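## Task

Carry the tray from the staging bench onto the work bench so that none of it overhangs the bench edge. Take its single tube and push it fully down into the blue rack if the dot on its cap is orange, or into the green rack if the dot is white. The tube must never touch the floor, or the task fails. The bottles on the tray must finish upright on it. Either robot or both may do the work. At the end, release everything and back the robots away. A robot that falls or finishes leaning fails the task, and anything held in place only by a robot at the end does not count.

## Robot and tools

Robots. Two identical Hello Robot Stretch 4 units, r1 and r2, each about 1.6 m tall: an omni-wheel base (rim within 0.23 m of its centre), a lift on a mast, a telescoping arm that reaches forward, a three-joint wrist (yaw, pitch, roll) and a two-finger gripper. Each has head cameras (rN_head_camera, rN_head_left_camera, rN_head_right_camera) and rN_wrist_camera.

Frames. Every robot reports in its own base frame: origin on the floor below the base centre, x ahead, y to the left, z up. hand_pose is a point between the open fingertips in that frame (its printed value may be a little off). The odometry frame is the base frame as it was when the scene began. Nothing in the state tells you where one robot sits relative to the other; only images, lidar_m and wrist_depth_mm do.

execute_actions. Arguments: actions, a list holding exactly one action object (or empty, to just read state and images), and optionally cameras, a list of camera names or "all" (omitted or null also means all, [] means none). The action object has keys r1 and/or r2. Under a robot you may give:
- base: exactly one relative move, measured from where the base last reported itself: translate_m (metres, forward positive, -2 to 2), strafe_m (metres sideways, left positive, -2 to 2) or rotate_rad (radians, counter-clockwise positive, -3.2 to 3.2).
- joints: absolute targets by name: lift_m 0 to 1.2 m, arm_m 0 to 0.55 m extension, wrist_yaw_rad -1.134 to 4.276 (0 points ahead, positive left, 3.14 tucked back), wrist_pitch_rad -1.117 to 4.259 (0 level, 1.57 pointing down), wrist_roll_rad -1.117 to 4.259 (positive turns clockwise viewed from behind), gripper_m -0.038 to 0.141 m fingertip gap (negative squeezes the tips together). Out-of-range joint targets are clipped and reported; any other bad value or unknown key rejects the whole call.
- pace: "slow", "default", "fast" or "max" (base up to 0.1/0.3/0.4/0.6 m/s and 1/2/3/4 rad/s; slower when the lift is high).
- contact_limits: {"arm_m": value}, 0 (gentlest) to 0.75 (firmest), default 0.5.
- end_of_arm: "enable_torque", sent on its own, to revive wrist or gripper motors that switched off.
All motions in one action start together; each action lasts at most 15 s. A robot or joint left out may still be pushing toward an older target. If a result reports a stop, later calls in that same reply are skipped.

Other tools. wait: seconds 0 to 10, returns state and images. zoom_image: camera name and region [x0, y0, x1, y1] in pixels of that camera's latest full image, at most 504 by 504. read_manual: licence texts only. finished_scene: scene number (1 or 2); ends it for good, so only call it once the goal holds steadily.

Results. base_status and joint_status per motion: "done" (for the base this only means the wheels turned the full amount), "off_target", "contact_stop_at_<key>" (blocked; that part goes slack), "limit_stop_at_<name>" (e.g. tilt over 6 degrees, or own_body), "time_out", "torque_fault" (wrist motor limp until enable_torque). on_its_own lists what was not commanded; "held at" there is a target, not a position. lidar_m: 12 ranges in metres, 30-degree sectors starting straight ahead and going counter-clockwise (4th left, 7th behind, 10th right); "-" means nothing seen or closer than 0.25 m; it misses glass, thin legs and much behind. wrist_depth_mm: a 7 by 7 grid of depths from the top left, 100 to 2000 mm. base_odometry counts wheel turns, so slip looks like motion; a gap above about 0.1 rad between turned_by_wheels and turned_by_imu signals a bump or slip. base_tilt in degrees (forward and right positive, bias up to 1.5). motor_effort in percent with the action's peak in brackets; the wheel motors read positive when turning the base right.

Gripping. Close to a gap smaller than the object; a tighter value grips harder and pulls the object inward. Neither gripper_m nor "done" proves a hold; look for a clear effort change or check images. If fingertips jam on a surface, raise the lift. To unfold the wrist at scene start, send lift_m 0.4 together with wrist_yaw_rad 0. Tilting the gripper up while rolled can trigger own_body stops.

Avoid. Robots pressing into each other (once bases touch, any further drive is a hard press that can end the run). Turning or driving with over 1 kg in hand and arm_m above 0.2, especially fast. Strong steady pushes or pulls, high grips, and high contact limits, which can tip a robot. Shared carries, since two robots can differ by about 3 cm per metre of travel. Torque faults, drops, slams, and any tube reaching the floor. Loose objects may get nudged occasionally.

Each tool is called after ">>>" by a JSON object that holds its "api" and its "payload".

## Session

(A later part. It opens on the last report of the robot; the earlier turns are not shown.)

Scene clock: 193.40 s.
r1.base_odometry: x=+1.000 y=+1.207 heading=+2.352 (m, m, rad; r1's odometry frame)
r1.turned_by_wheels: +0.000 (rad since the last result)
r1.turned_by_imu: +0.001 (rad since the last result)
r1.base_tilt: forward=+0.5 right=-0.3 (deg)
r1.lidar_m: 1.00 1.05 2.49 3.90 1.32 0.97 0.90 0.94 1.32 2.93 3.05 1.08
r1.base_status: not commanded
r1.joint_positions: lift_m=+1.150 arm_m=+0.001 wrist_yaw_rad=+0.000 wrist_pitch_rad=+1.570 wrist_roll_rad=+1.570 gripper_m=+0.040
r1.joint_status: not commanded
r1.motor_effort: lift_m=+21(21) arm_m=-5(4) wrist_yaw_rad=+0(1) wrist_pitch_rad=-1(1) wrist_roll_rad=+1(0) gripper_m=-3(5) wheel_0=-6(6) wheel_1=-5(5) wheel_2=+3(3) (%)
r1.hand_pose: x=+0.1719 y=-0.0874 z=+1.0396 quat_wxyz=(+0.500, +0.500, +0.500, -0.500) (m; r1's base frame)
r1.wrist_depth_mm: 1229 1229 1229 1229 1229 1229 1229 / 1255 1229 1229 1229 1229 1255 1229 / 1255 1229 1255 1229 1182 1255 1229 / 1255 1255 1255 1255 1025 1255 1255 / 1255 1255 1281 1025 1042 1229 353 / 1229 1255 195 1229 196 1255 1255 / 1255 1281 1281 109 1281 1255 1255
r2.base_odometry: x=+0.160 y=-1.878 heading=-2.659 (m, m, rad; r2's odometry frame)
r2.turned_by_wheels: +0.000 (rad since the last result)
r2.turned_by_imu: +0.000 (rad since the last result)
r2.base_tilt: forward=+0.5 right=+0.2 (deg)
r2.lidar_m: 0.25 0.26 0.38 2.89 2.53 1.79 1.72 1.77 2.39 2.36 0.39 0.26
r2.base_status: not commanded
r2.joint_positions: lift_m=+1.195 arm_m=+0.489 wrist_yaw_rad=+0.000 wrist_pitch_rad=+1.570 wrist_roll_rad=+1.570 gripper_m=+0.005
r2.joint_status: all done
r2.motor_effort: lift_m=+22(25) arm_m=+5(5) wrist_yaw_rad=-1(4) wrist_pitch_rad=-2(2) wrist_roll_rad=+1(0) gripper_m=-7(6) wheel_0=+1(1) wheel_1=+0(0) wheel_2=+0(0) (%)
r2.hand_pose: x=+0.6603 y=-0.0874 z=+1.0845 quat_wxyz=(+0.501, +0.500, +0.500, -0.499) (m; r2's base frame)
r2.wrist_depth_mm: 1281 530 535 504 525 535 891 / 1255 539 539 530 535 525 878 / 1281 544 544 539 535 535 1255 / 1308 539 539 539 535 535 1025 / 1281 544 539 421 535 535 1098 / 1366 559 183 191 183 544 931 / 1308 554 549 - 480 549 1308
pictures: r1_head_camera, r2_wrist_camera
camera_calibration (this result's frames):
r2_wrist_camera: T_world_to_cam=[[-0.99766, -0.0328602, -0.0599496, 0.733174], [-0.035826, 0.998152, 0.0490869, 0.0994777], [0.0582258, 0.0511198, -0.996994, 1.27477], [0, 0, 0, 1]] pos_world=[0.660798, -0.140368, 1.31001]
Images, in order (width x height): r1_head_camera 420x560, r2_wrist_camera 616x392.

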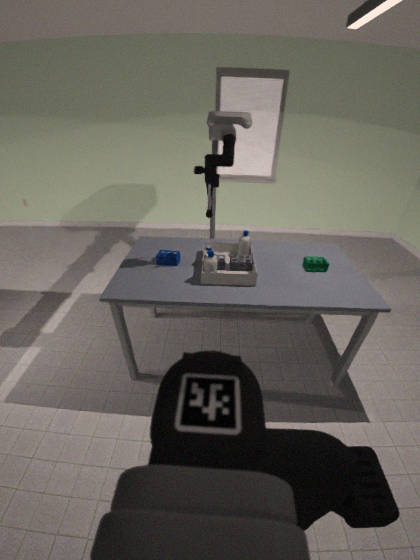

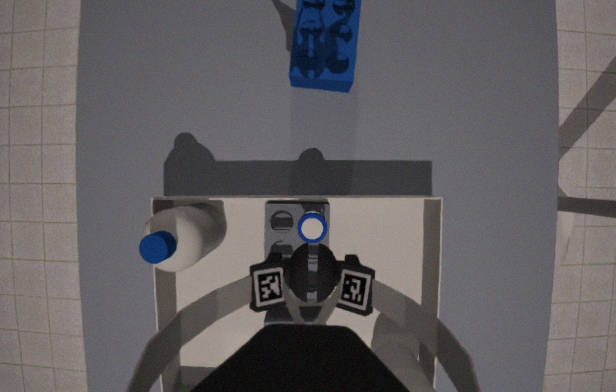

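>>> {"api": "execute_actions", "payload": {"actions": [{"r2":{"joints":{"lift_m":0.985,"gripper_m":0.06}}}], "cameras": []}}

>>> {"api": "execute_actions", "payload": {"actions": [{"r2":{"joints":{"gripper_m":0.005}}}], "cameras": ["r2_wrist_camera"]}}

>>> {"api": "execute_actions", "payload": {"actions": [{"r2":{"joints":{"lift_m":1.195},"pace":"slow"}}], "cameras": []}}

>>> {"api": "execute_actions", "payload": {"actions": [{"r2":{"base":{"strafe_m":0.75},"pace":"slow"}}], "cameras": ["r2_wrist_camera","r1_head_camera"]}}

Scene clock: 203.70 s.
r1.base_odometry: x=+1.000 y=+1.207 heading=+2.352 (m, m, rad; r1's odometry frame)
r1.turned_by_wheels: +0.000 (rad since the last result)
r1.turned_by_imu: +0.002 (rad since the last result)
r1.base_tilt: forward=+0.6 right=-0.2 (deg)
r1.lidar_m: 1.03 1.05 2.51 3.88 1.32 0.96 0.91 0.95 1.32 2.93 3.06 1.07
r1.base_status: not commanded
r1.joint_positions: lift_m=+1.150 arm_m=+0.001 wrist_yaw_rad=+0.000 wrist_pitch_rad=+1.570 wrist_roll_rad=+1.570 gripper_m=+0.040
r1.joint_status: not commanded
r1.motor_effort: lift_m=+21(21) arm_m=-4(5) wrist_yaw_rad=+0(0) wrist_pitch_rad=-1(1) wrist_roll_rad=+1(1) gripper_m=-5(4) wheel_0=-6(6) wheel_1=-5(5) wheel_2=+3(3) (%)
r1.hand_pose: x=+0.1719 y=-0.0874 z=+1.0396 quat_wxyz=(+0.500, +0.500, +0.500, -0.500) (m; r1's base frame)
r1.wrist_depth_mm: 1255 1255 1255 1255 1229 1229 1205 / 1255 1229 1205 1255 1229 1255 1255 / 1255 1229 1255 1281 1281 1229 1229 / 1255 1229 1255 1229 1025 1229 1229 / 1281 1229 1229 1042 1025 1255 357 / 1255 1229 194 1281 195 1281 1255 / 1229 1255 1255 109 1255 1281 1281
r2.base_odometry: x=+0.160 y=-1.878 heading=-2.659 (m, m, rad; r2's odometry frame)
r2.turned_by_wheels: +0.000 (rad since the last result)
r2.turned_by_imu: -0.001 (rad since the last result)
r2.base_tilt: forward=+0.4 right=+0.3 (deg)
r2.lidar_m: 0.25 0.27 0.36 2.88 2.53 1.76 1.73 1.79 2.42 2.34 0.37 0.26
r2.base_status: not commanded
r2.joint_positions: lift_m=+0.985 arm_m=+0.489 wrist_yaw_rad=+0.000 wrist_pitch_rad=+1.570 wrist_roll_rad=+1.570 gripper_m=+0.060
r2.joint_status: all done
r2.motor_effort: lift_m=+17(22) arm_m=+5(5) wrist_yaw_rad=-2(1) wrist_pitch_rad=-2(2) wrist_roll_rad=+0(0) gripper_m=-3(4) wheel_0=+1(1) wheel_1=+1(0) wheel_2=+0(0) (%)
r2.hand_pose: x=+0.6603 y=-0.0874 z=+0.8749 quat_wxyz=(+0.501, +0.500, +0.500, -0.499) (m; r2's base frame)
r2.wrist_depth_mm: 329 330 329 325 329 325 324 / 329 332 329 329 329 330 327 / 332 336 332 332 330 330 329 / 336 334 334 332 334 332 332 / 204 267 329 272 332 330 336 / 193 249 274 212 196 315 334 / 278 338 340 - 338 291 338
pictures: none
No camera images: the call's "cameras" was empty. Leave "cameras" out to get every camera's image.

Scene clock: 205.03 s.
r1.base_odometry: x=+1.000 y=+1.207 heading=+2.352 (m, m, rad; r1's odometry frame)
r1.turned_by_wheels: +0.000 (rad since the last result)
r1.turned_by_imu: +0.000 (rad since the last result)
r1.base_tilt: forward=+0.5 right=-0.2 (deg)
r1.lidar_m: 1.02 1.09 2.50 3.89 1.36 0.95 0.92 0.97 1.35 2.94 3.04 1.07
r1.base_status: not commanded
r1.joint_positions: lift_m=+1.150 arm_m=+0.001 wrist_yaw_rad=+0.000 wrist_pitch_rad=+1.570 wrist_roll_rad=+1.570 gripper_m=+0.040
r1.joint_status: not commanded
r1.motor_effort: lift_m=+21(21) arm_m=-4(5) wrist_yaw_rad=+0(1) wrist_pitch_rad=+0(1) wrist_roll_rad=+1(1) gripper_m=-3(3) wheel_0=-6(6) wheel_1=-5(5) wheel_2=+3(3) (%)
r1.hand_pose: x=+0.1719 y=-0.0874 z=+1.0396 quat_wxyz=(+0.500, +0.500, +0.500, -0.500) (m; r1's base frame)
r1.wrist_depth_mm: 1229 1255 1255 1229 1255 1255 1229 / 1255 1255 1281 1229 1229 1229 1255 / 1229 1255 1229 1255 1229 1255 1229 / 1281 1281 1255 1255 1042 1255 1255 / 1255 1229 1255 1042 1060 1229 355 / 1255 1255 195 1255 196 1255 1255 / 1229 1229 1281 109 1255 1255 1255
r2.base_odometry: x=+0.160 y=-1.878 heading=-2.659 (m, m, rad; r2's odometry frame)
r2.turned_by_wheels: +0.000 (rad since the last result)
r2.turned_by_imu: +0.000 (rad since the last result)
r2.base_tilt: forward=+0.4 right=+0.3 (deg)
r2.lidar_m: 0.25 0.26 0.36 2.88 2.53 1.79 1.72 1.77 2.41 2.35 0.39 0.27
r2.base_status: not commanded
r2.joint_positions: lift_m=+0.985 arm_m=+0.489 wrist_yaw_rad=+0.000 wrist_pitch_rad=+1.570 wrist_roll_rad=+1.570 gripper_m=+0.005
r2.joint_status: all done
r2.motor_effort: lift_m=+17(17) arm_m=+5(4) wrist_yaw_rad=-2(2) wrist_pitch_rad=-2(1) wrist_roll_rad=+1(1) gripper_m=-18(20) wheel_0=+1(1) wheel_1=+0(1) wheel_2=+0(0) (%)
r2.hand_pose: x=+0.6603 y=-0.0874 z=+0.8749 quat_wxyz=(+0.501, +0.500, +0.500, -0.499) (m; r2's base frame)
r2.wrist_depth_mm: 330 329 329 329 327 327 325 / 330 329 330 330 329 330 329 / 334 334 332 332 329 330 330 / 334 334 336 330 332 332 330 / 203 266 334 213 332 332 332 / 193 228 186 206 187 315 336 / 279 340 338 - 336 289 340
pictures: r2_wrist_camera
camera_calibration (this result's frames):
r2_wrist_camera: T_world_to_cam=[[-0.99766, -0.0328601, -0.0599496, 0.720612], [-0.0358259, 0.998152, 0.0490869, 0.109766], [0.0582258, 0.0511198, -0.996994, 1.06581], [0, 0, 0, 1]] pos_world=[0.660801, -0.140368, 1.10041]
Images, in order (width x height): r2_wrist_camera 616x392.

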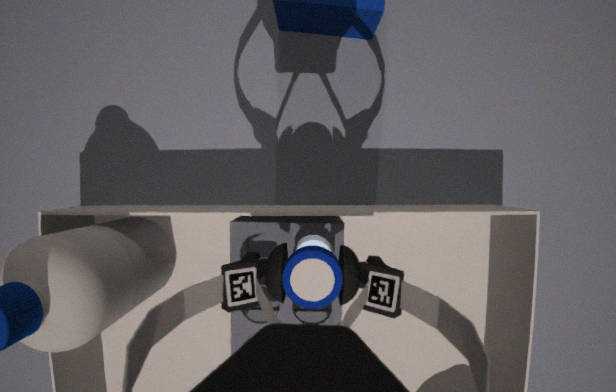

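Scene clock: 207.47 s.
r1.base_odometry: x=+1.000 y=+1.207 heading=+2.352 (m, m, rad; r1's odometry frame)
r1.turned_by_wheels: +0.000 (rad since the last result)
r1.turned_by_imu: +0.001 (rad since the last result)
r1.base_tilt: forward=+0.6 right=-0.4 (deg)
r1.lidar_m: 1.01 1.06 2.50 3.88 1.37 0.95 0.92 0.94 1.33 2.94 3.06 1.05
r1.base_status: not commanded
r1.joint_positions: lift_m=+1.150 arm_m=+0.001 wrist_yaw_rad=+0.000 wrist_pitch_rad=+1.570 wrist_roll_rad=+1.570 gripper_m=+0.040
r1.joint_status: not commanded
r1.motor_effort: lift_m=+21(21) arm_m=-4(4) wrist_yaw_rad=+1(1) wrist_pitch_rad=-1(1) wrist_roll_rad=+0(1) gripper_m=-4(4) wheel_0=-6(6) wheel_1=-5(5) wheel_2=+3(3) (%)
r1.hand_pose: x=+0.1719 y=-0.0874 z=+1.0396 quat_wxyz=(+0.500, +0.500, +0.500, -0.500) (m; r1's base frame)
r1.wrist_depth_mm: 1229 1229 1255 1255 1229 1229 1229 / 1229 1205 1229 1229 1255 1229 1255 / 1229 1229 1255 1255 1255 1229 1229 / 1229 1255 1281 1255 1042 1255 1229 / 1255 1255 1255 1025 1042 1229 355 / 1255 1281 195 1255 196 1255 1255 / 1255 1255 1281 109 1229 1255 1281
r2.base_odometry: x=+0.160 y=-1.878 heading=-2.659 (m, m, rad; r2's odometry frame)
r2.turned_by_wheels: +0.000 (rad since the last result)
r2.turned_by_imu: +0.000 (rad since the last result)
r2.base_tilt: forward=+0.4 right=+0.3 (deg)
r2.lidar_m: 0.25 0.26 0.37 2.86 2.57 1.79 1.73 1.81 2.41 2.35 0.39 0.27
r2.base_status: not commanded
r2.joint_positions: lift_m=+1.195 arm_m=+0.489 wrist_yaw_rad=+0.000 wrist_pitch_rad=+1.570 wrist_roll_rad=+1.570 gripper_m=+0.005
r2.joint_status: all done
r2.motor_effort: lift_m=+22(27) arm_m=+5(5) wrist_yaw_rad=+0(1) wrist_pitch_rad=-1(2) wrist_roll_rad=+0(0) gripper_m=-19(17) wheel_0=+1(1) wheel_1=+0(0) wheel_2=+0(0) (%)
r2.hand_pose: x=+0.6603 y=-0.0874 z=+1.0845 quat_wxyz=(+0.501, +0.500, +0.500, -0.499) (m; r2's base frame)
r2.wrist_depth_mm: 1281 535 535 500 525 530 904 / 1255 539 535 535 535 535 891 / 1281 535 544 544 539 535 1281 / 1281 544 544 539 539 535 1042 / 1308 549 500 213 535 539 1078 / 1336 549 187 205 186 539 917 / 1308 554 549 - 496 544 1308
pictures: none
No camera images: the call's "cameras" was empty. Leave "cameras" out to get every camera's image.

Scene clock: 216.10 s.
r1.base_odometry: x=+1.000 y=+1.207 heading=+2.352 (m, m, rad; r1's odometry frame)
r1.turned_by_wheels: +0.000 (rad since the last result)
r1.turned_by_imu: +0.003 (rad since the last result)
r1.base_tilt: forward=+0.6 right=-0.2 (deg)
r1.lidar_m: 1.01 1.06 2.48 3.86 1.33 0.96 0.91 0.97 1.33 2.94 3.06 1.07
r1.base_status: not commanded
r1.joint_positions: lift_m=+1.150 arm_m=+0.001 wrist_yaw_rad=+0.000 wrist_pitch_rad=+1.570 wrist_roll_rad=+1.570 gripper_m=+0.040
r1.joint_status: not commanded
r1.motor_effort: lift_m=+21(21) arm_m=-5(4) wrist_yaw_rad=-1(1) wrist_pitch_rad=+0(1) wrist_roll_rad=+0(1) gripper_m=-3(1) wheel_0=-6(6) wheel_1=-5(5) wheel_2=+3(3) (%)
r1.hand_pose: x=+0.1719 y=-0.0874 z=+1.0396 quat_wxyz=(+0.500, +0.500, +0.500, -0.500) (m; r1's base frame)
r1.wrist_depth_mm: 1229 1205 1255 1229 1229 1229 1229 / 1281 1229 1255 1229 1205 1229 1255 / 1205 1255 1281 1205 1229 1229 1229 / 1229 1205 1229 1229 1060 1255 1229 / 1281 1229 1229 1042 1042 1255 355 / 1255 1255 195 1255 196 1281 1255 / 1281 1255 1255 109 1255 1255 1281
r2.base_odometry: x=+0.508 y=-2.542 heading=-2.659 (m, m, rad; r2's odometry frame)
r2.turned_by_wheels: +0.000 (rad since the last result)
r2.turned_by_imu: +0.000 (rad since the last result)
r2.base_tilt: forward=+0.4 right=+0.3 (deg)
r2.lidar_m: 0.25 0.25 2.23 2.14 2.20 1.86 1.76 1.80 2.44 1.06 0.36 0.25
r2.base_status: done
r2.joint_positions: lift_m=+1.195 arm_m=+0.489 wrist_yaw_rad=+0.000 wrist_pitch_rad=+1.570 wrist_roll_rad=+1.570 gripper_m=+0.005
r2.joint_status: not commanded
r2.motor_effort: lift_m=+22(22) arm_m=+5(5) wrist_yaw_rad=+1(1) wrist_pitch_rad=-2(2) wrist_roll_rad=+1(0) gripper_m=-19(18) wheel_0=-2(6) wheel_1=+1(7) wheel_2=+0(2) (%)
r2.hand_pose: x=+0.6603 y=-0.0874 z=+1.0845 quat_wxyz=(+0.501, +0.500, +0.500, -0.499) (m; r2's base frame)
r2.wrist_depth_mm: 1255 535 535 535 530 530 525 / 1308 530 535 535 535 530 530 / 1281 535 535 539 539 539 535 / 1336 544 544 539 539 535 549 / 1308 544 544 214 539 539 544 / 1336 554 187 204 187 539 544 / 1308 1308 554 - 549 554 1308
pictures: r1_head_camera, r2_wrist_camera
camera_calibration (this result's frames):
r2_wrist_camera: T_world_to_cam=[[-0.99766, -0.03286, -0.0599495, 0.733191], [-0.0358258, 0.998152, 0.0490869, 0.0994789], [0.0582257, 0.0511198, -0.996994, 1.27476], [0, 0, 0, 1]] pos_world=[0.660816, -0.140368, 1.30999]
Images, in order (width x height): r1_head_camera 420x560, r2_wrist_camera 616x392.

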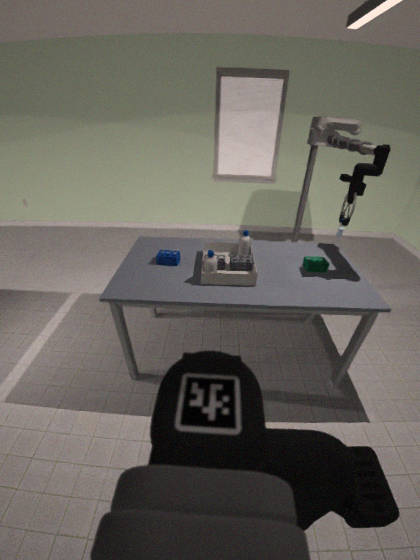

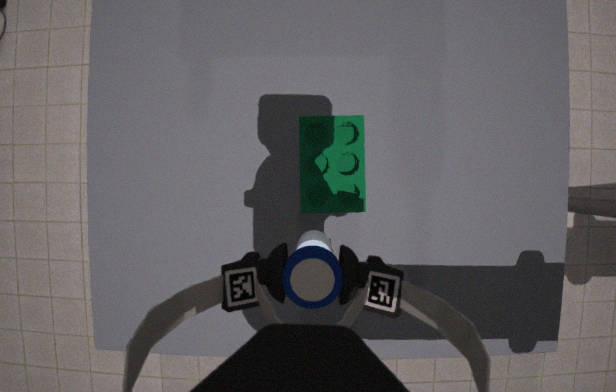

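>>> {"api": "execute_actions", "payload": {"actions": [{"r2":{"base":{"strafe_m":-0.117},"joints":{"lift_m":1.085},"pace":"slow"}}], "cameras": ["r2_wrist_camera","r1_head_camera"]}}

>>> {"api": "zoom_image", "payload": {"camera": "r2_wrist_camera", "region": [210,150,430,330]}}

Scene clock: 223.43 s.
r1.base_odometry: x=+1.000 y=+1.207 heading=+2.352 (m, m, rad; r1's odometry frame)
r1.turned_by_wheels: +0.000 (rad since the last result)
r1.turned_by_imu: +0.002 (rad since the last result)
r1.base_tilt: forward=+0.7 right=-0.3 (deg)
r1.lidar_m: 1.02 1.07 2.49 3.88 1.38 0.96 0.92 0.97 1.30 2.93 3.04 1.09
r1.base_status: not commanded
r1.joint_positions: lift_m=+1.150 arm_m=+0.001 wrist_yaw_rad=+0.000 wrist_pitch_rad=+1.570 wrist_roll_rad=+1.570 gripper_m=+0.040
r1.joint_status: not commanded
r1.motor_effort: lift_m=+21(21) arm_m=-5(4) wrist_yaw_rad=+0(0) wrist_pitch_rad=-1(1) wrist_roll_rad=+0(0) gripper_m=-6(4) wheel_0=-6(6) wheel_1=-5(5) wheel_2=+3(3) (%)
r1.hand_pose: x=+0.1719 y=-0.0874 z=+1.0396 quat_wxyz=(+0.500, +0.500, +0.500, -0.500) (m; r1's base frame)
r1.wrist_depth_mm: 1281 1255 1229 1229 1229 1229 1255 / 1229 1229 1229 1255 1229 1229 1255 / 1229 1205 1229 1229 1255 1229 1229 / 1281 1255 1229 1229 1060 1229 1255 / 1255 1229 1255 1042 1042 1255 353 / 1281 1255 194 1255 196 1229 1281 / 1255 1255 1255 109 1255 1255 1229
r2.base_odometry: x=+0.454 y=-2.439 heading=-2.659 (m, m, rad; r2's odometry frame)
r2.turned_by_wheels: +0.000 (rad since the last result)
r2.turned_by_imu: -0.001 (rad since the last result)
r2.base_tilt: forward=+0.4 right=+0.3 (deg)
r2.lidar_m: 0.25 0.25 2.37 2.25 2.33 1.84 1.74 1.79 2.47 1.06 0.35 0.25
r2.base_status: done
r2.joint_positions: lift_m=+1.085 arm_m=+0.489 wrist_yaw_rad=+0.000 wrist_pitch_rad=+1.570 wrist_roll_rad=+1.570 gripper_m=+0.005
r2.joint_status: all done
r2.motor_effort: lift_m=+17(16) arm_m=+5(5) wrist_yaw_rad=+0(1) wrist_pitch_rad=-1(2) wrist_roll_rad=+1(0) gripper_m=-18(20) wheel_0=+2(9) wheel_1=+0(5) wheel_2=+0(2) (%)
r2.hand_pose: x=+0.6603 y=-0.0874 z=+0.9749 quat_wxyz=(+0.501, +0.500, +0.500, -0.499) (m; r2's base frame)
r2.wrist_depth_mm: 424 427 430 424 424 424 427 / 430 430 430 427 427 424 430 / 433 433 430 430 427 427 427 / 442 436 436 436 433 433 430 / 436 439 430 214 430 433 436 / 445 439 187 205 187 436 439 / 445 442 445 - 442 439 442
pictures: r1_head_camera, r2_wrist_camera
camera_calibration (this result's frames):
r2_wrist_camera: T_world_to_cam=[[-0.99766, -0.03286, -0.0599496, 0.726626], [-0.0358258, 0.998152, 0.0490869, 0.104859], [0.0582258, 0.0511198, -0.996994, 1.16549], [0, 0, 0, 1]] pos_world=[0.660821, -0.140368, 1.2004]
Images, in order (width x height): r1_head_camera 420x560, r2_wrist_camera 616x392.

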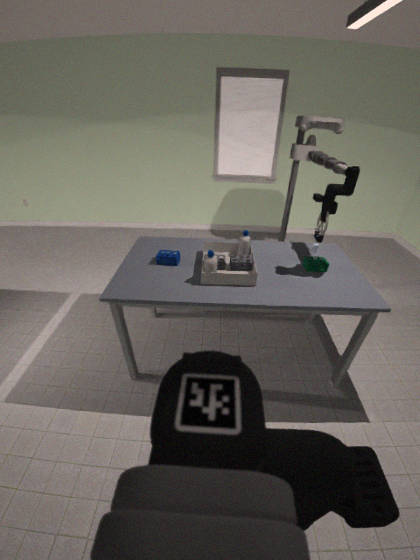

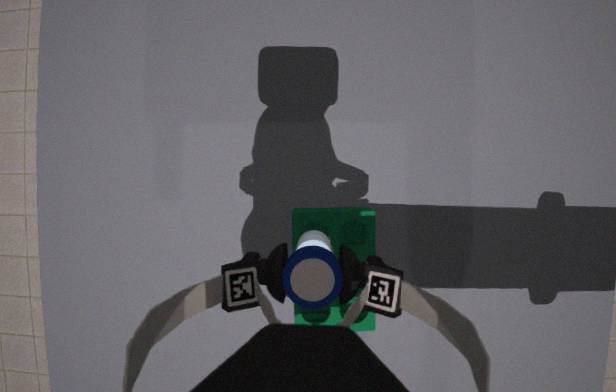

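Region (210, 150, 430, 330) of r2_wrist_camera's 616x392 image, scaled by 2.291; it fills the top 412 rows of this view, and the rest is white.

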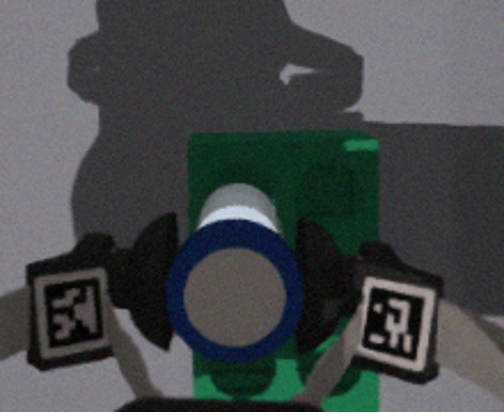

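>>> {"api": "execute_actions", "payload": {"actions": [{"r2":{"joints":{"lift_m":0.99},"pace":"slow"}}], "cameras": ["r2_wrist_camera"]}}

Scene clock: 230.27 s.
r1.base_odometry: x=+1.000 y=+1.207 heading=+2.352 (m, m, rad; r1's odometry frame)
r1.turned_by_wheels: +0.000 (rad since the last result)
r1.turned_by_imu: +0.002 (rad since the last result)
r1.base_tilt: forward=+0.5 right=-0.2 (deg)
r1.lidar_m: 1.02 1.06 2.50 3.87 1.35 0.97 0.91 0.93 1.31 2.94 3.05 1.10
r1.base_status: not commanded
r1.joint_positions: lift_m=+1.150 arm_m=+0.001 wrist_yaw_rad=+0.000 wrist_pitch_rad=+1.570 wrist_roll_rad=+1.570 gripper_m=+0.040
r1.joint_status: not commanded
r1.motor_effort: lift_m=+21(21) arm_m=-4(5) wrist_yaw_rad=+0(0) wrist_pitch_rad=-1(1) wrist_roll_rad=+1(0) gripper_m=-4(5) wheel_0=-6(6) wheel_1=-5(5) wheel_2=+3(3) (%)
r1.hand_pose: x=+0.1719 y=-0.0874 z=+1.0396 quat_wxyz=(+0.500, +0.500, +0.500, -0.500) (m; r1's base frame)
r1.wrist_depth_mm: 1229 1229 1255 1281 1229 1255 1229 / 1255 1281 1255 1255 1255 1255 1229 / 1255 1255 1255 1255 1255 1229 1229 / 1229 1255 1255 1255 1042 1255 1255 / 1229 1255 1255 1042 1025 1255 353 / 1281 1255 194 1229 196 1255 1255 / 1255 1255 1255 109 1229 1281 1281
r2.base_odometry: x=+0.454 y=-2.439 heading=-2.659 (m, m, rad; r2's odometry frame)
r2.turned_by_wheels: +0.000 (rad since the last result)
r2.turned_by_imu: -0.001 (rad since the last result)
r2.base_tilt: forward=+0.4 right=+0.3 (deg)
r2.lidar_m: 0.25 0.27 2.36 2.25 2.34 1.84 1.74 1.77 2.44 1.07 0.37 0.25
r2.base_status: not commanded
r2.joint_positions: lift_m=+0.990 arm_m=+0.489 wrist_yaw_rad=+0.000 wrist_pitch_rad=+1.570 wrist_roll_rad=+1.570 gripper_m=+0.005
r2.joint_status: all done
r2.motor_effort: lift_m=+17(19) arm_m=+5(5) wrist_yaw_rad=+0(0) wrist_pitch_rad=-2(2) wrist_roll_rad=+0(0) gripper_m=-19(17) wheel_0=+2(2) wheel_1=+0(0) wheel_2=+0(0) (%)
r2.hand_pose: x=+0.6603 y=-0.0874 z=+0.8799 quat_wxyz=(+0.501, +0.500, +0.500, -0.499) (m; r2's base frame)
r2.wrist_depth_mm: 334 334 330 332 332 330 330 / 338 336 334 336 332 334 332 / 338 338 340 336 338 334 332 / 340 338 340 338 336 338 338 / 342 342 340 215 342 338 340 / 345 343 186 205 188 342 342 / 349 347 347 - 343 343 340
pictures: r2_wrist_camera
camera_calibration (this result's frames):
r2_wrist_camera: T_world_to_cam=[[-0.997661, -0.0328603, -0.0599455, 0.720929], [-0.0358259, 0.998152, 0.0490871, 0.109521], [0.0582217, 0.0511198, -0.996994, 1.07079], [0, 0, 0, 1]] pos_world=[0.660823, -0.140368, 1.10541]
Images, in order (width x height): r2_wrist_camera 616x392.

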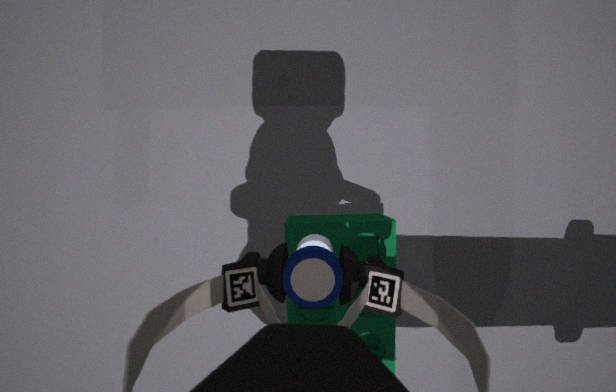

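>>> {"api": "execute_actions", "payload": {"actions": [{"r2":{"joints":{"gripper_m":0.06}}}], "cameras": []}}

>>> {"api": "execute_actions", "payload": {"actions": [{"r2":{"joints":{"lift_m":1.195}}}], "cameras": ["r2_wrist_camera","r1_head_camera"]}}

>>> {"api": "zoom_image", "payload": {"camera": "r1_head_camera", "region": [180,210,360,300]}}

Scene clock: 237.50 s.
r1.base_odometry: x=+1.000 y=+1.207 heading=+2.352 (m, m, rad; r1's odometry frame)
r1.turned_by_wheels: +0.000 (rad since the last result)
r1.turned_by_imu: +0.002 (rad since the last result)
r1.base_tilt: forward=+0.5 right=-0.3 (deg)
r1.lidar_m: 1.00 1.07 2.49 3.89 1.33 0.97 0.90 0.96 1.31 2.92 3.05 1.06
r1.base_status: not commanded
r1.joint_positions: lift_m=+1.150 arm_m=+0.001 wrist_yaw_rad=+0.000 wrist_pitch_rad=+1.570 wrist_roll_rad=+1.570 gripper_m=+0.040
r1.joint_status: not commanded
r1.motor_effort: lift_m=+21(21) arm_m=-4(4) wrist_yaw_rad=+0(0) wrist_pitch_rad=-1(0) wrist_roll_rad=+1(1) gripper_m=-4(3) wheel_0=-6(6) wheel_1=-5(5) wheel_2=+3(3) (%)
r1.hand_pose: x=+0.1719 y=-0.0874 z=+1.0396 quat_wxyz=(+0.500, +0.500, +0.500, -0.500) (m; r1's base frame)
r1.wrist_depth_mm: 1229 1229 1229 1229 1255 1229 1205 / 1229 1229 1281 1255 1229 1255 1229 / 1255 1229 1255 1229 1255 1229 1229 / 1255 1255 1255 1281 1042 1255 1255 / 1229 1281 1229 1060 1060 1255 353 / 1255 1255 195 1255 196 1281 1281 / 1255 1255 1255 109 1229 1229 1255
r2.base_odometry: x=+0.454 y=-2.439 heading=-2.659 (m, m, rad; r2's odometry frame)
r2.turned_by_wheels: +0.000 (rad since the last result)
r2.turned_by_imu: -0.001 (rad since the last result)
r2.base_tilt: forward=+0.4 right=+0.3 (deg)
r2.lidar_m: 0.25 0.25 2.36 2.25 2.34 1.86 1.74 1.79 2.42 1.05 0.38 0.25
r2.base_status: not commanded
r2.joint_positions: lift_m=+0.990 arm_m=+0.489 wrist_yaw_rad=+0.000 wrist_pitch_rad=+1.570 wrist_roll_rad=+1.570 gripper_m=+0.060
r2.joint_status: all done
r2.motor_effort: lift_m=+17(17) arm_m=+5(4) wrist_yaw_rad=+0(0) wrist_pitch_rad=-1(2) wrist_roll_rad=+0(1) gripper_m=-3(20) wheel_0=+2(2) wheel_1=+0(0) wheel_2=+0(0) (%)
r2.hand_pose: x=+0.6603 y=-0.0874 z=+0.8799 quat_wxyz=(+0.501, +0.500, +0.500, -0.499) (m; r2's base frame)
r2.wrist_depth_mm: 336 336 332 332 330 329 330 / 338 334 334 336 336 334 332 / 338 338 340 336 334 334 332 / 340 342 340 340 340 338 338 / 343 343 340 281 310 340 342 / 345 343 343 220 195 342 342 / 347 345 345 - 343 345 343
pictures: none
No camera images: the call's "cameras" was empty. Leave "cameras" out to get every camera's image.

Scene clock: 239.43 s.
r1.base_odometry: x=+1.000 y=+1.207 heading=+2.352 (m, m, rad; r1's odometry frame)
r1.turned_by_wheels: +0.000 (rad since the last result)
r1.turned_by_imu: +0.001 (rad since the last result)
r1.base_tilt: forward=+0.6 right=-0.3 (deg)
r1.lidar_m: 1.03 1.05 2.47 3.87 1.36 0.96 0.90 0.95 1.33 2.94 3.04 1.08
r1.base_status: not commanded
r1.joint_positions: lift_m=+1.150 arm_m=+0.001 wrist_yaw_rad=+0.000 wrist_pitch_rad=+1.570 wrist_roll_rad=+1.570 gripper_m=+0.040
r1.joint_status: not commanded
r1.motor_effort: lift_m=+21(21) arm_m=-5(5) wrist_yaw_rad=+0(0) wrist_pitch_rad=-1(1) wrist_roll_rad=+1(1) gripper_m=-4(4) wheel_0=-6(6) wheel_1=-5(5) wheel_2=+3(3) (%)
r1.hand_pose: x=+0.1719 y=-0.0874 z=+1.0396 quat_wxyz=(+0.500, +0.500, +0.500, -0.500) (m; r1's base frame)
r1.wrist_depth_mm: 1229 1229 1255 1229 1229 1229 1229 / 1255 1281 1281 1255 1255 1229 1255 / 1255 1255 1229 1229 1255 1229 1255 / 1255 1255 1281 1229 1042 1255 1229 / 1255 1229 1255 1060 1042 1229 355 / 1255 1255 195 1255 196 1255 1255 / 1255 1255 1255 109 1229 1255 1229
r2.base_odometry: x=+0.454 y=-2.439 heading=-2.659 (m, m, rad; r2's odometry frame)
r2.turned_by_wheels: +0.000 (rad since the last result)
r2.turned_by_imu: +0.000 (rad since the last result)
r2.base_tilt: forward=+0.4 right=+0.3 (deg)
r2.lidar_m: 0.25 0.25 2.36 2.25 2.32 1.84 1.75 1.77 2.46 1.07 0.37 0.25
r2.base_status: not commanded
r2.joint_positions: lift_m=+1.195 arm_m=+0.489 wrist_yaw_rad=+0.000 wrist_pitch_rad=+1.570 wrist_roll_rad=+1.570 gripper_m=+0.060
r2.joint_status: all done
r2.motor_effort: lift_m=+22(21) arm_m=+4(5) wrist_yaw_rad=+0(1) wrist_pitch_rad=-2(2) wrist_roll_rad=+0(1) gripper_m=-2(3) wheel_0=+2(2) wheel_1=+0(0) wheel_2=+0(0) (%)
r2.hand_pose: x=+0.6603 y=-0.0874 z=+1.0845 quat_wxyz=(+0.501, +0.500, +0.500, -0.499) (m; r2's base frame)
r2.wrist_depth_mm: 1281 535 530 535 535 535 525 / 1255 535 544 535 535 530 535 / 1281 539 539 535 530 535 530 / 1308 539 539 544 544 539 539 / 1308 549 549 539 544 539 549 / 1308 549 554 488 196 544 544 / 1336 549 554 - 554 549 946
pictures: r1_head_camera, r2_wrist_camera
camera_calibration (this result's frames):
r2_wrist_camera: T_world_to_cam=[[-0.997661, -0.03286, -0.0599455, 0.733197], [-0.0358256, 0.998152, 0.0490871, 0.0994774], [0.0582217, 0.0511198, -0.996994, 1.27479], [0, 0, 0, 1]] pos_world=[0.660826, -0.140368, 1.31003]
Images, in order (width x height): r1_head_camera 420x560, r2_wrist_camera 616x392.

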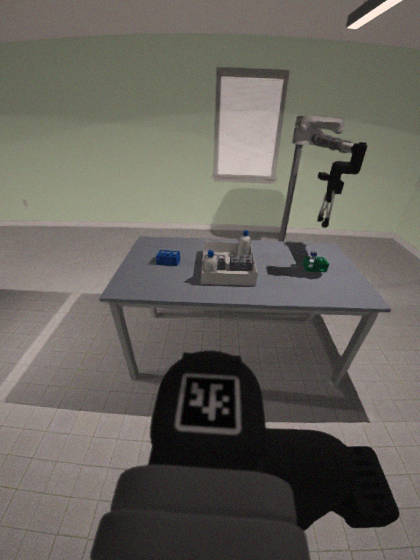

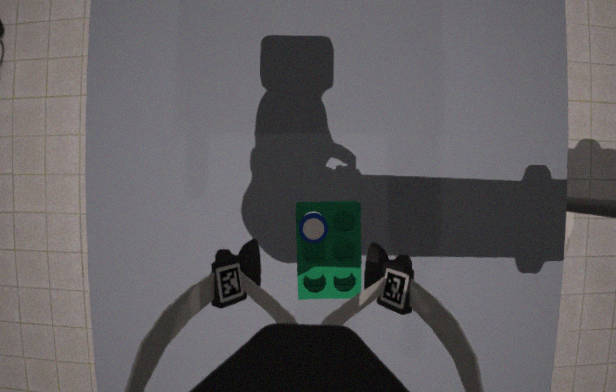

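Region (180, 210, 360, 300) of r1_head_camera's 420x560 image, scaled by 2.800, with more detail than that image has.

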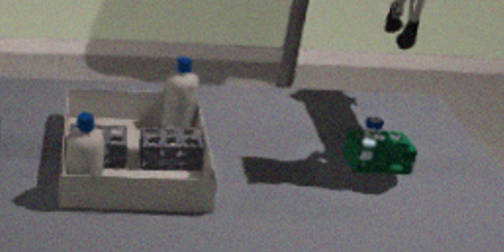

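>>> {"api": "execute_actions", "payload": {"actions": [{"r2":{"base":{"translate_m":-0.6},"joints":{"arm_m":0}}}], "cameras": []}}

>>> {"api": "finished_scene", "payload": {"scene": 1}}

Scene clock: 250.43 s.
r1.base_odometry: x=+1.000 y=+1.207 heading=+2.352 (m, m, rad; r1's odometry frame)
r1.turned_by_wheels: +0.000 (rad since the last result)
r1.turned_by_imu: +0.002 (rad since the last result)
r1.base_tilt: forward=+0.5 right=-0.2 (deg)
r1.lidar_m: 1.02 1.05 2.52 3.88 1.35 0.96 0.92 0.95 1.34 2.94 3.06 1.09
r1.base_status: not commanded
r1.joint_positions: lift_m=+1.150 arm_m=+0.001 wrist_yaw_rad=+0.000 wrist_pitch_rad=+1.570 wrist_roll_rad=+1.570 gripper_m=+0.040
r1.joint_status: not commanded
r1.motor_effort: lift_m=+21(21) arm_m=-4(4) wrist_yaw_rad=+0(0) wrist_pitch_rad=-1(1) wrist_roll_rad=+0(1) gripper_m=-2(5) wheel_0=-5(6) wheel_1=-5(5) wheel_2=+3(3) (%)
r1.hand_pose: x=+0.1719 y=-0.0874 z=+1.0396 quat_wxyz=(+0.500, +0.500, +0.500, -0.500) (m; r1's base frame)
r1.wrist_depth_mm: 1229 1229 1229 1255 1229 1255 1229 / 1229 1229 1229 1255 1255 1255 1229 / 1255 1229 1255 1229 1255 1229 1229 / 1255 1255 1255 1229 1025 1229 1255 / 1255 1229 1229 1008 1042 1255 353 / 1229 1255 194 1229 197 1229 1281 / 1255 1281 1255 109 1255 1281 1255
r2.base_odometry: x=+0.985 y=-2.160 heading=-2.659 (m, m, rad; r2's odometry frame)
r2.turned_by_wheels: +0.000 (rad since the last result)
r2.turned_by_imu: -0.006 (rad since the last result)
r2.base_tilt: forward=+0.4 right=+0.4 (deg)
r2.lidar_m: 0.83 0.88 2.34 2.24 1.70 1.20 1.10 1.18 1.59 3.88 1.22 0.86
r2.base_status: done
r2.joint_positions: lift_m=+1.195 arm_m=+0.003 wrist_yaw_rad=+0.000 wrist_pitch_rad=+1.570 wrist_roll_rad=+1.570 gripper_m=+0.060
r2.joint_status: all done
joint sent to its limit — the command would take r2.arm_m past its lower limit, so that joint was sent only as far as its limit.
r2.motor_effort: lift_m=+21(21) arm_m=-5(7) wrist_yaw_rad=-2(2) wrist_pitch_rad=-3(2) wrist_roll_rad=+0(0) gripper_m=-3(4) wheel_0=-2(9) wheel_1=+0(6) wheel_2=+0(11) (%)
r2.hand_pose: x=+0.1738 y=-0.0874 z=+1.0846 quat_wxyz=(+0.500, +0.500, +0.500, -0.500) (m; r2's base frame)
r2.wrist_depth_mm: 1255 1255 1281 1281 1255 1281 1255 / 1308 1281 1308 1255 1281 1281 1281 / 1308 1308 1308 1281 1281 1255 1308 / 1281 1281 1281 1281 1078 1281 1281 / 1308 1308 1308 1138 1078 1336 1281 / 1308 1308 1281 1308 196 1308 1281 / 1366 1336 1308 - 1336 1281 1336
pictures: none
No camera images: the call's "cameras" was empty. Leave "cameras" out to get every camera's image.

The scene is finished: the task was done.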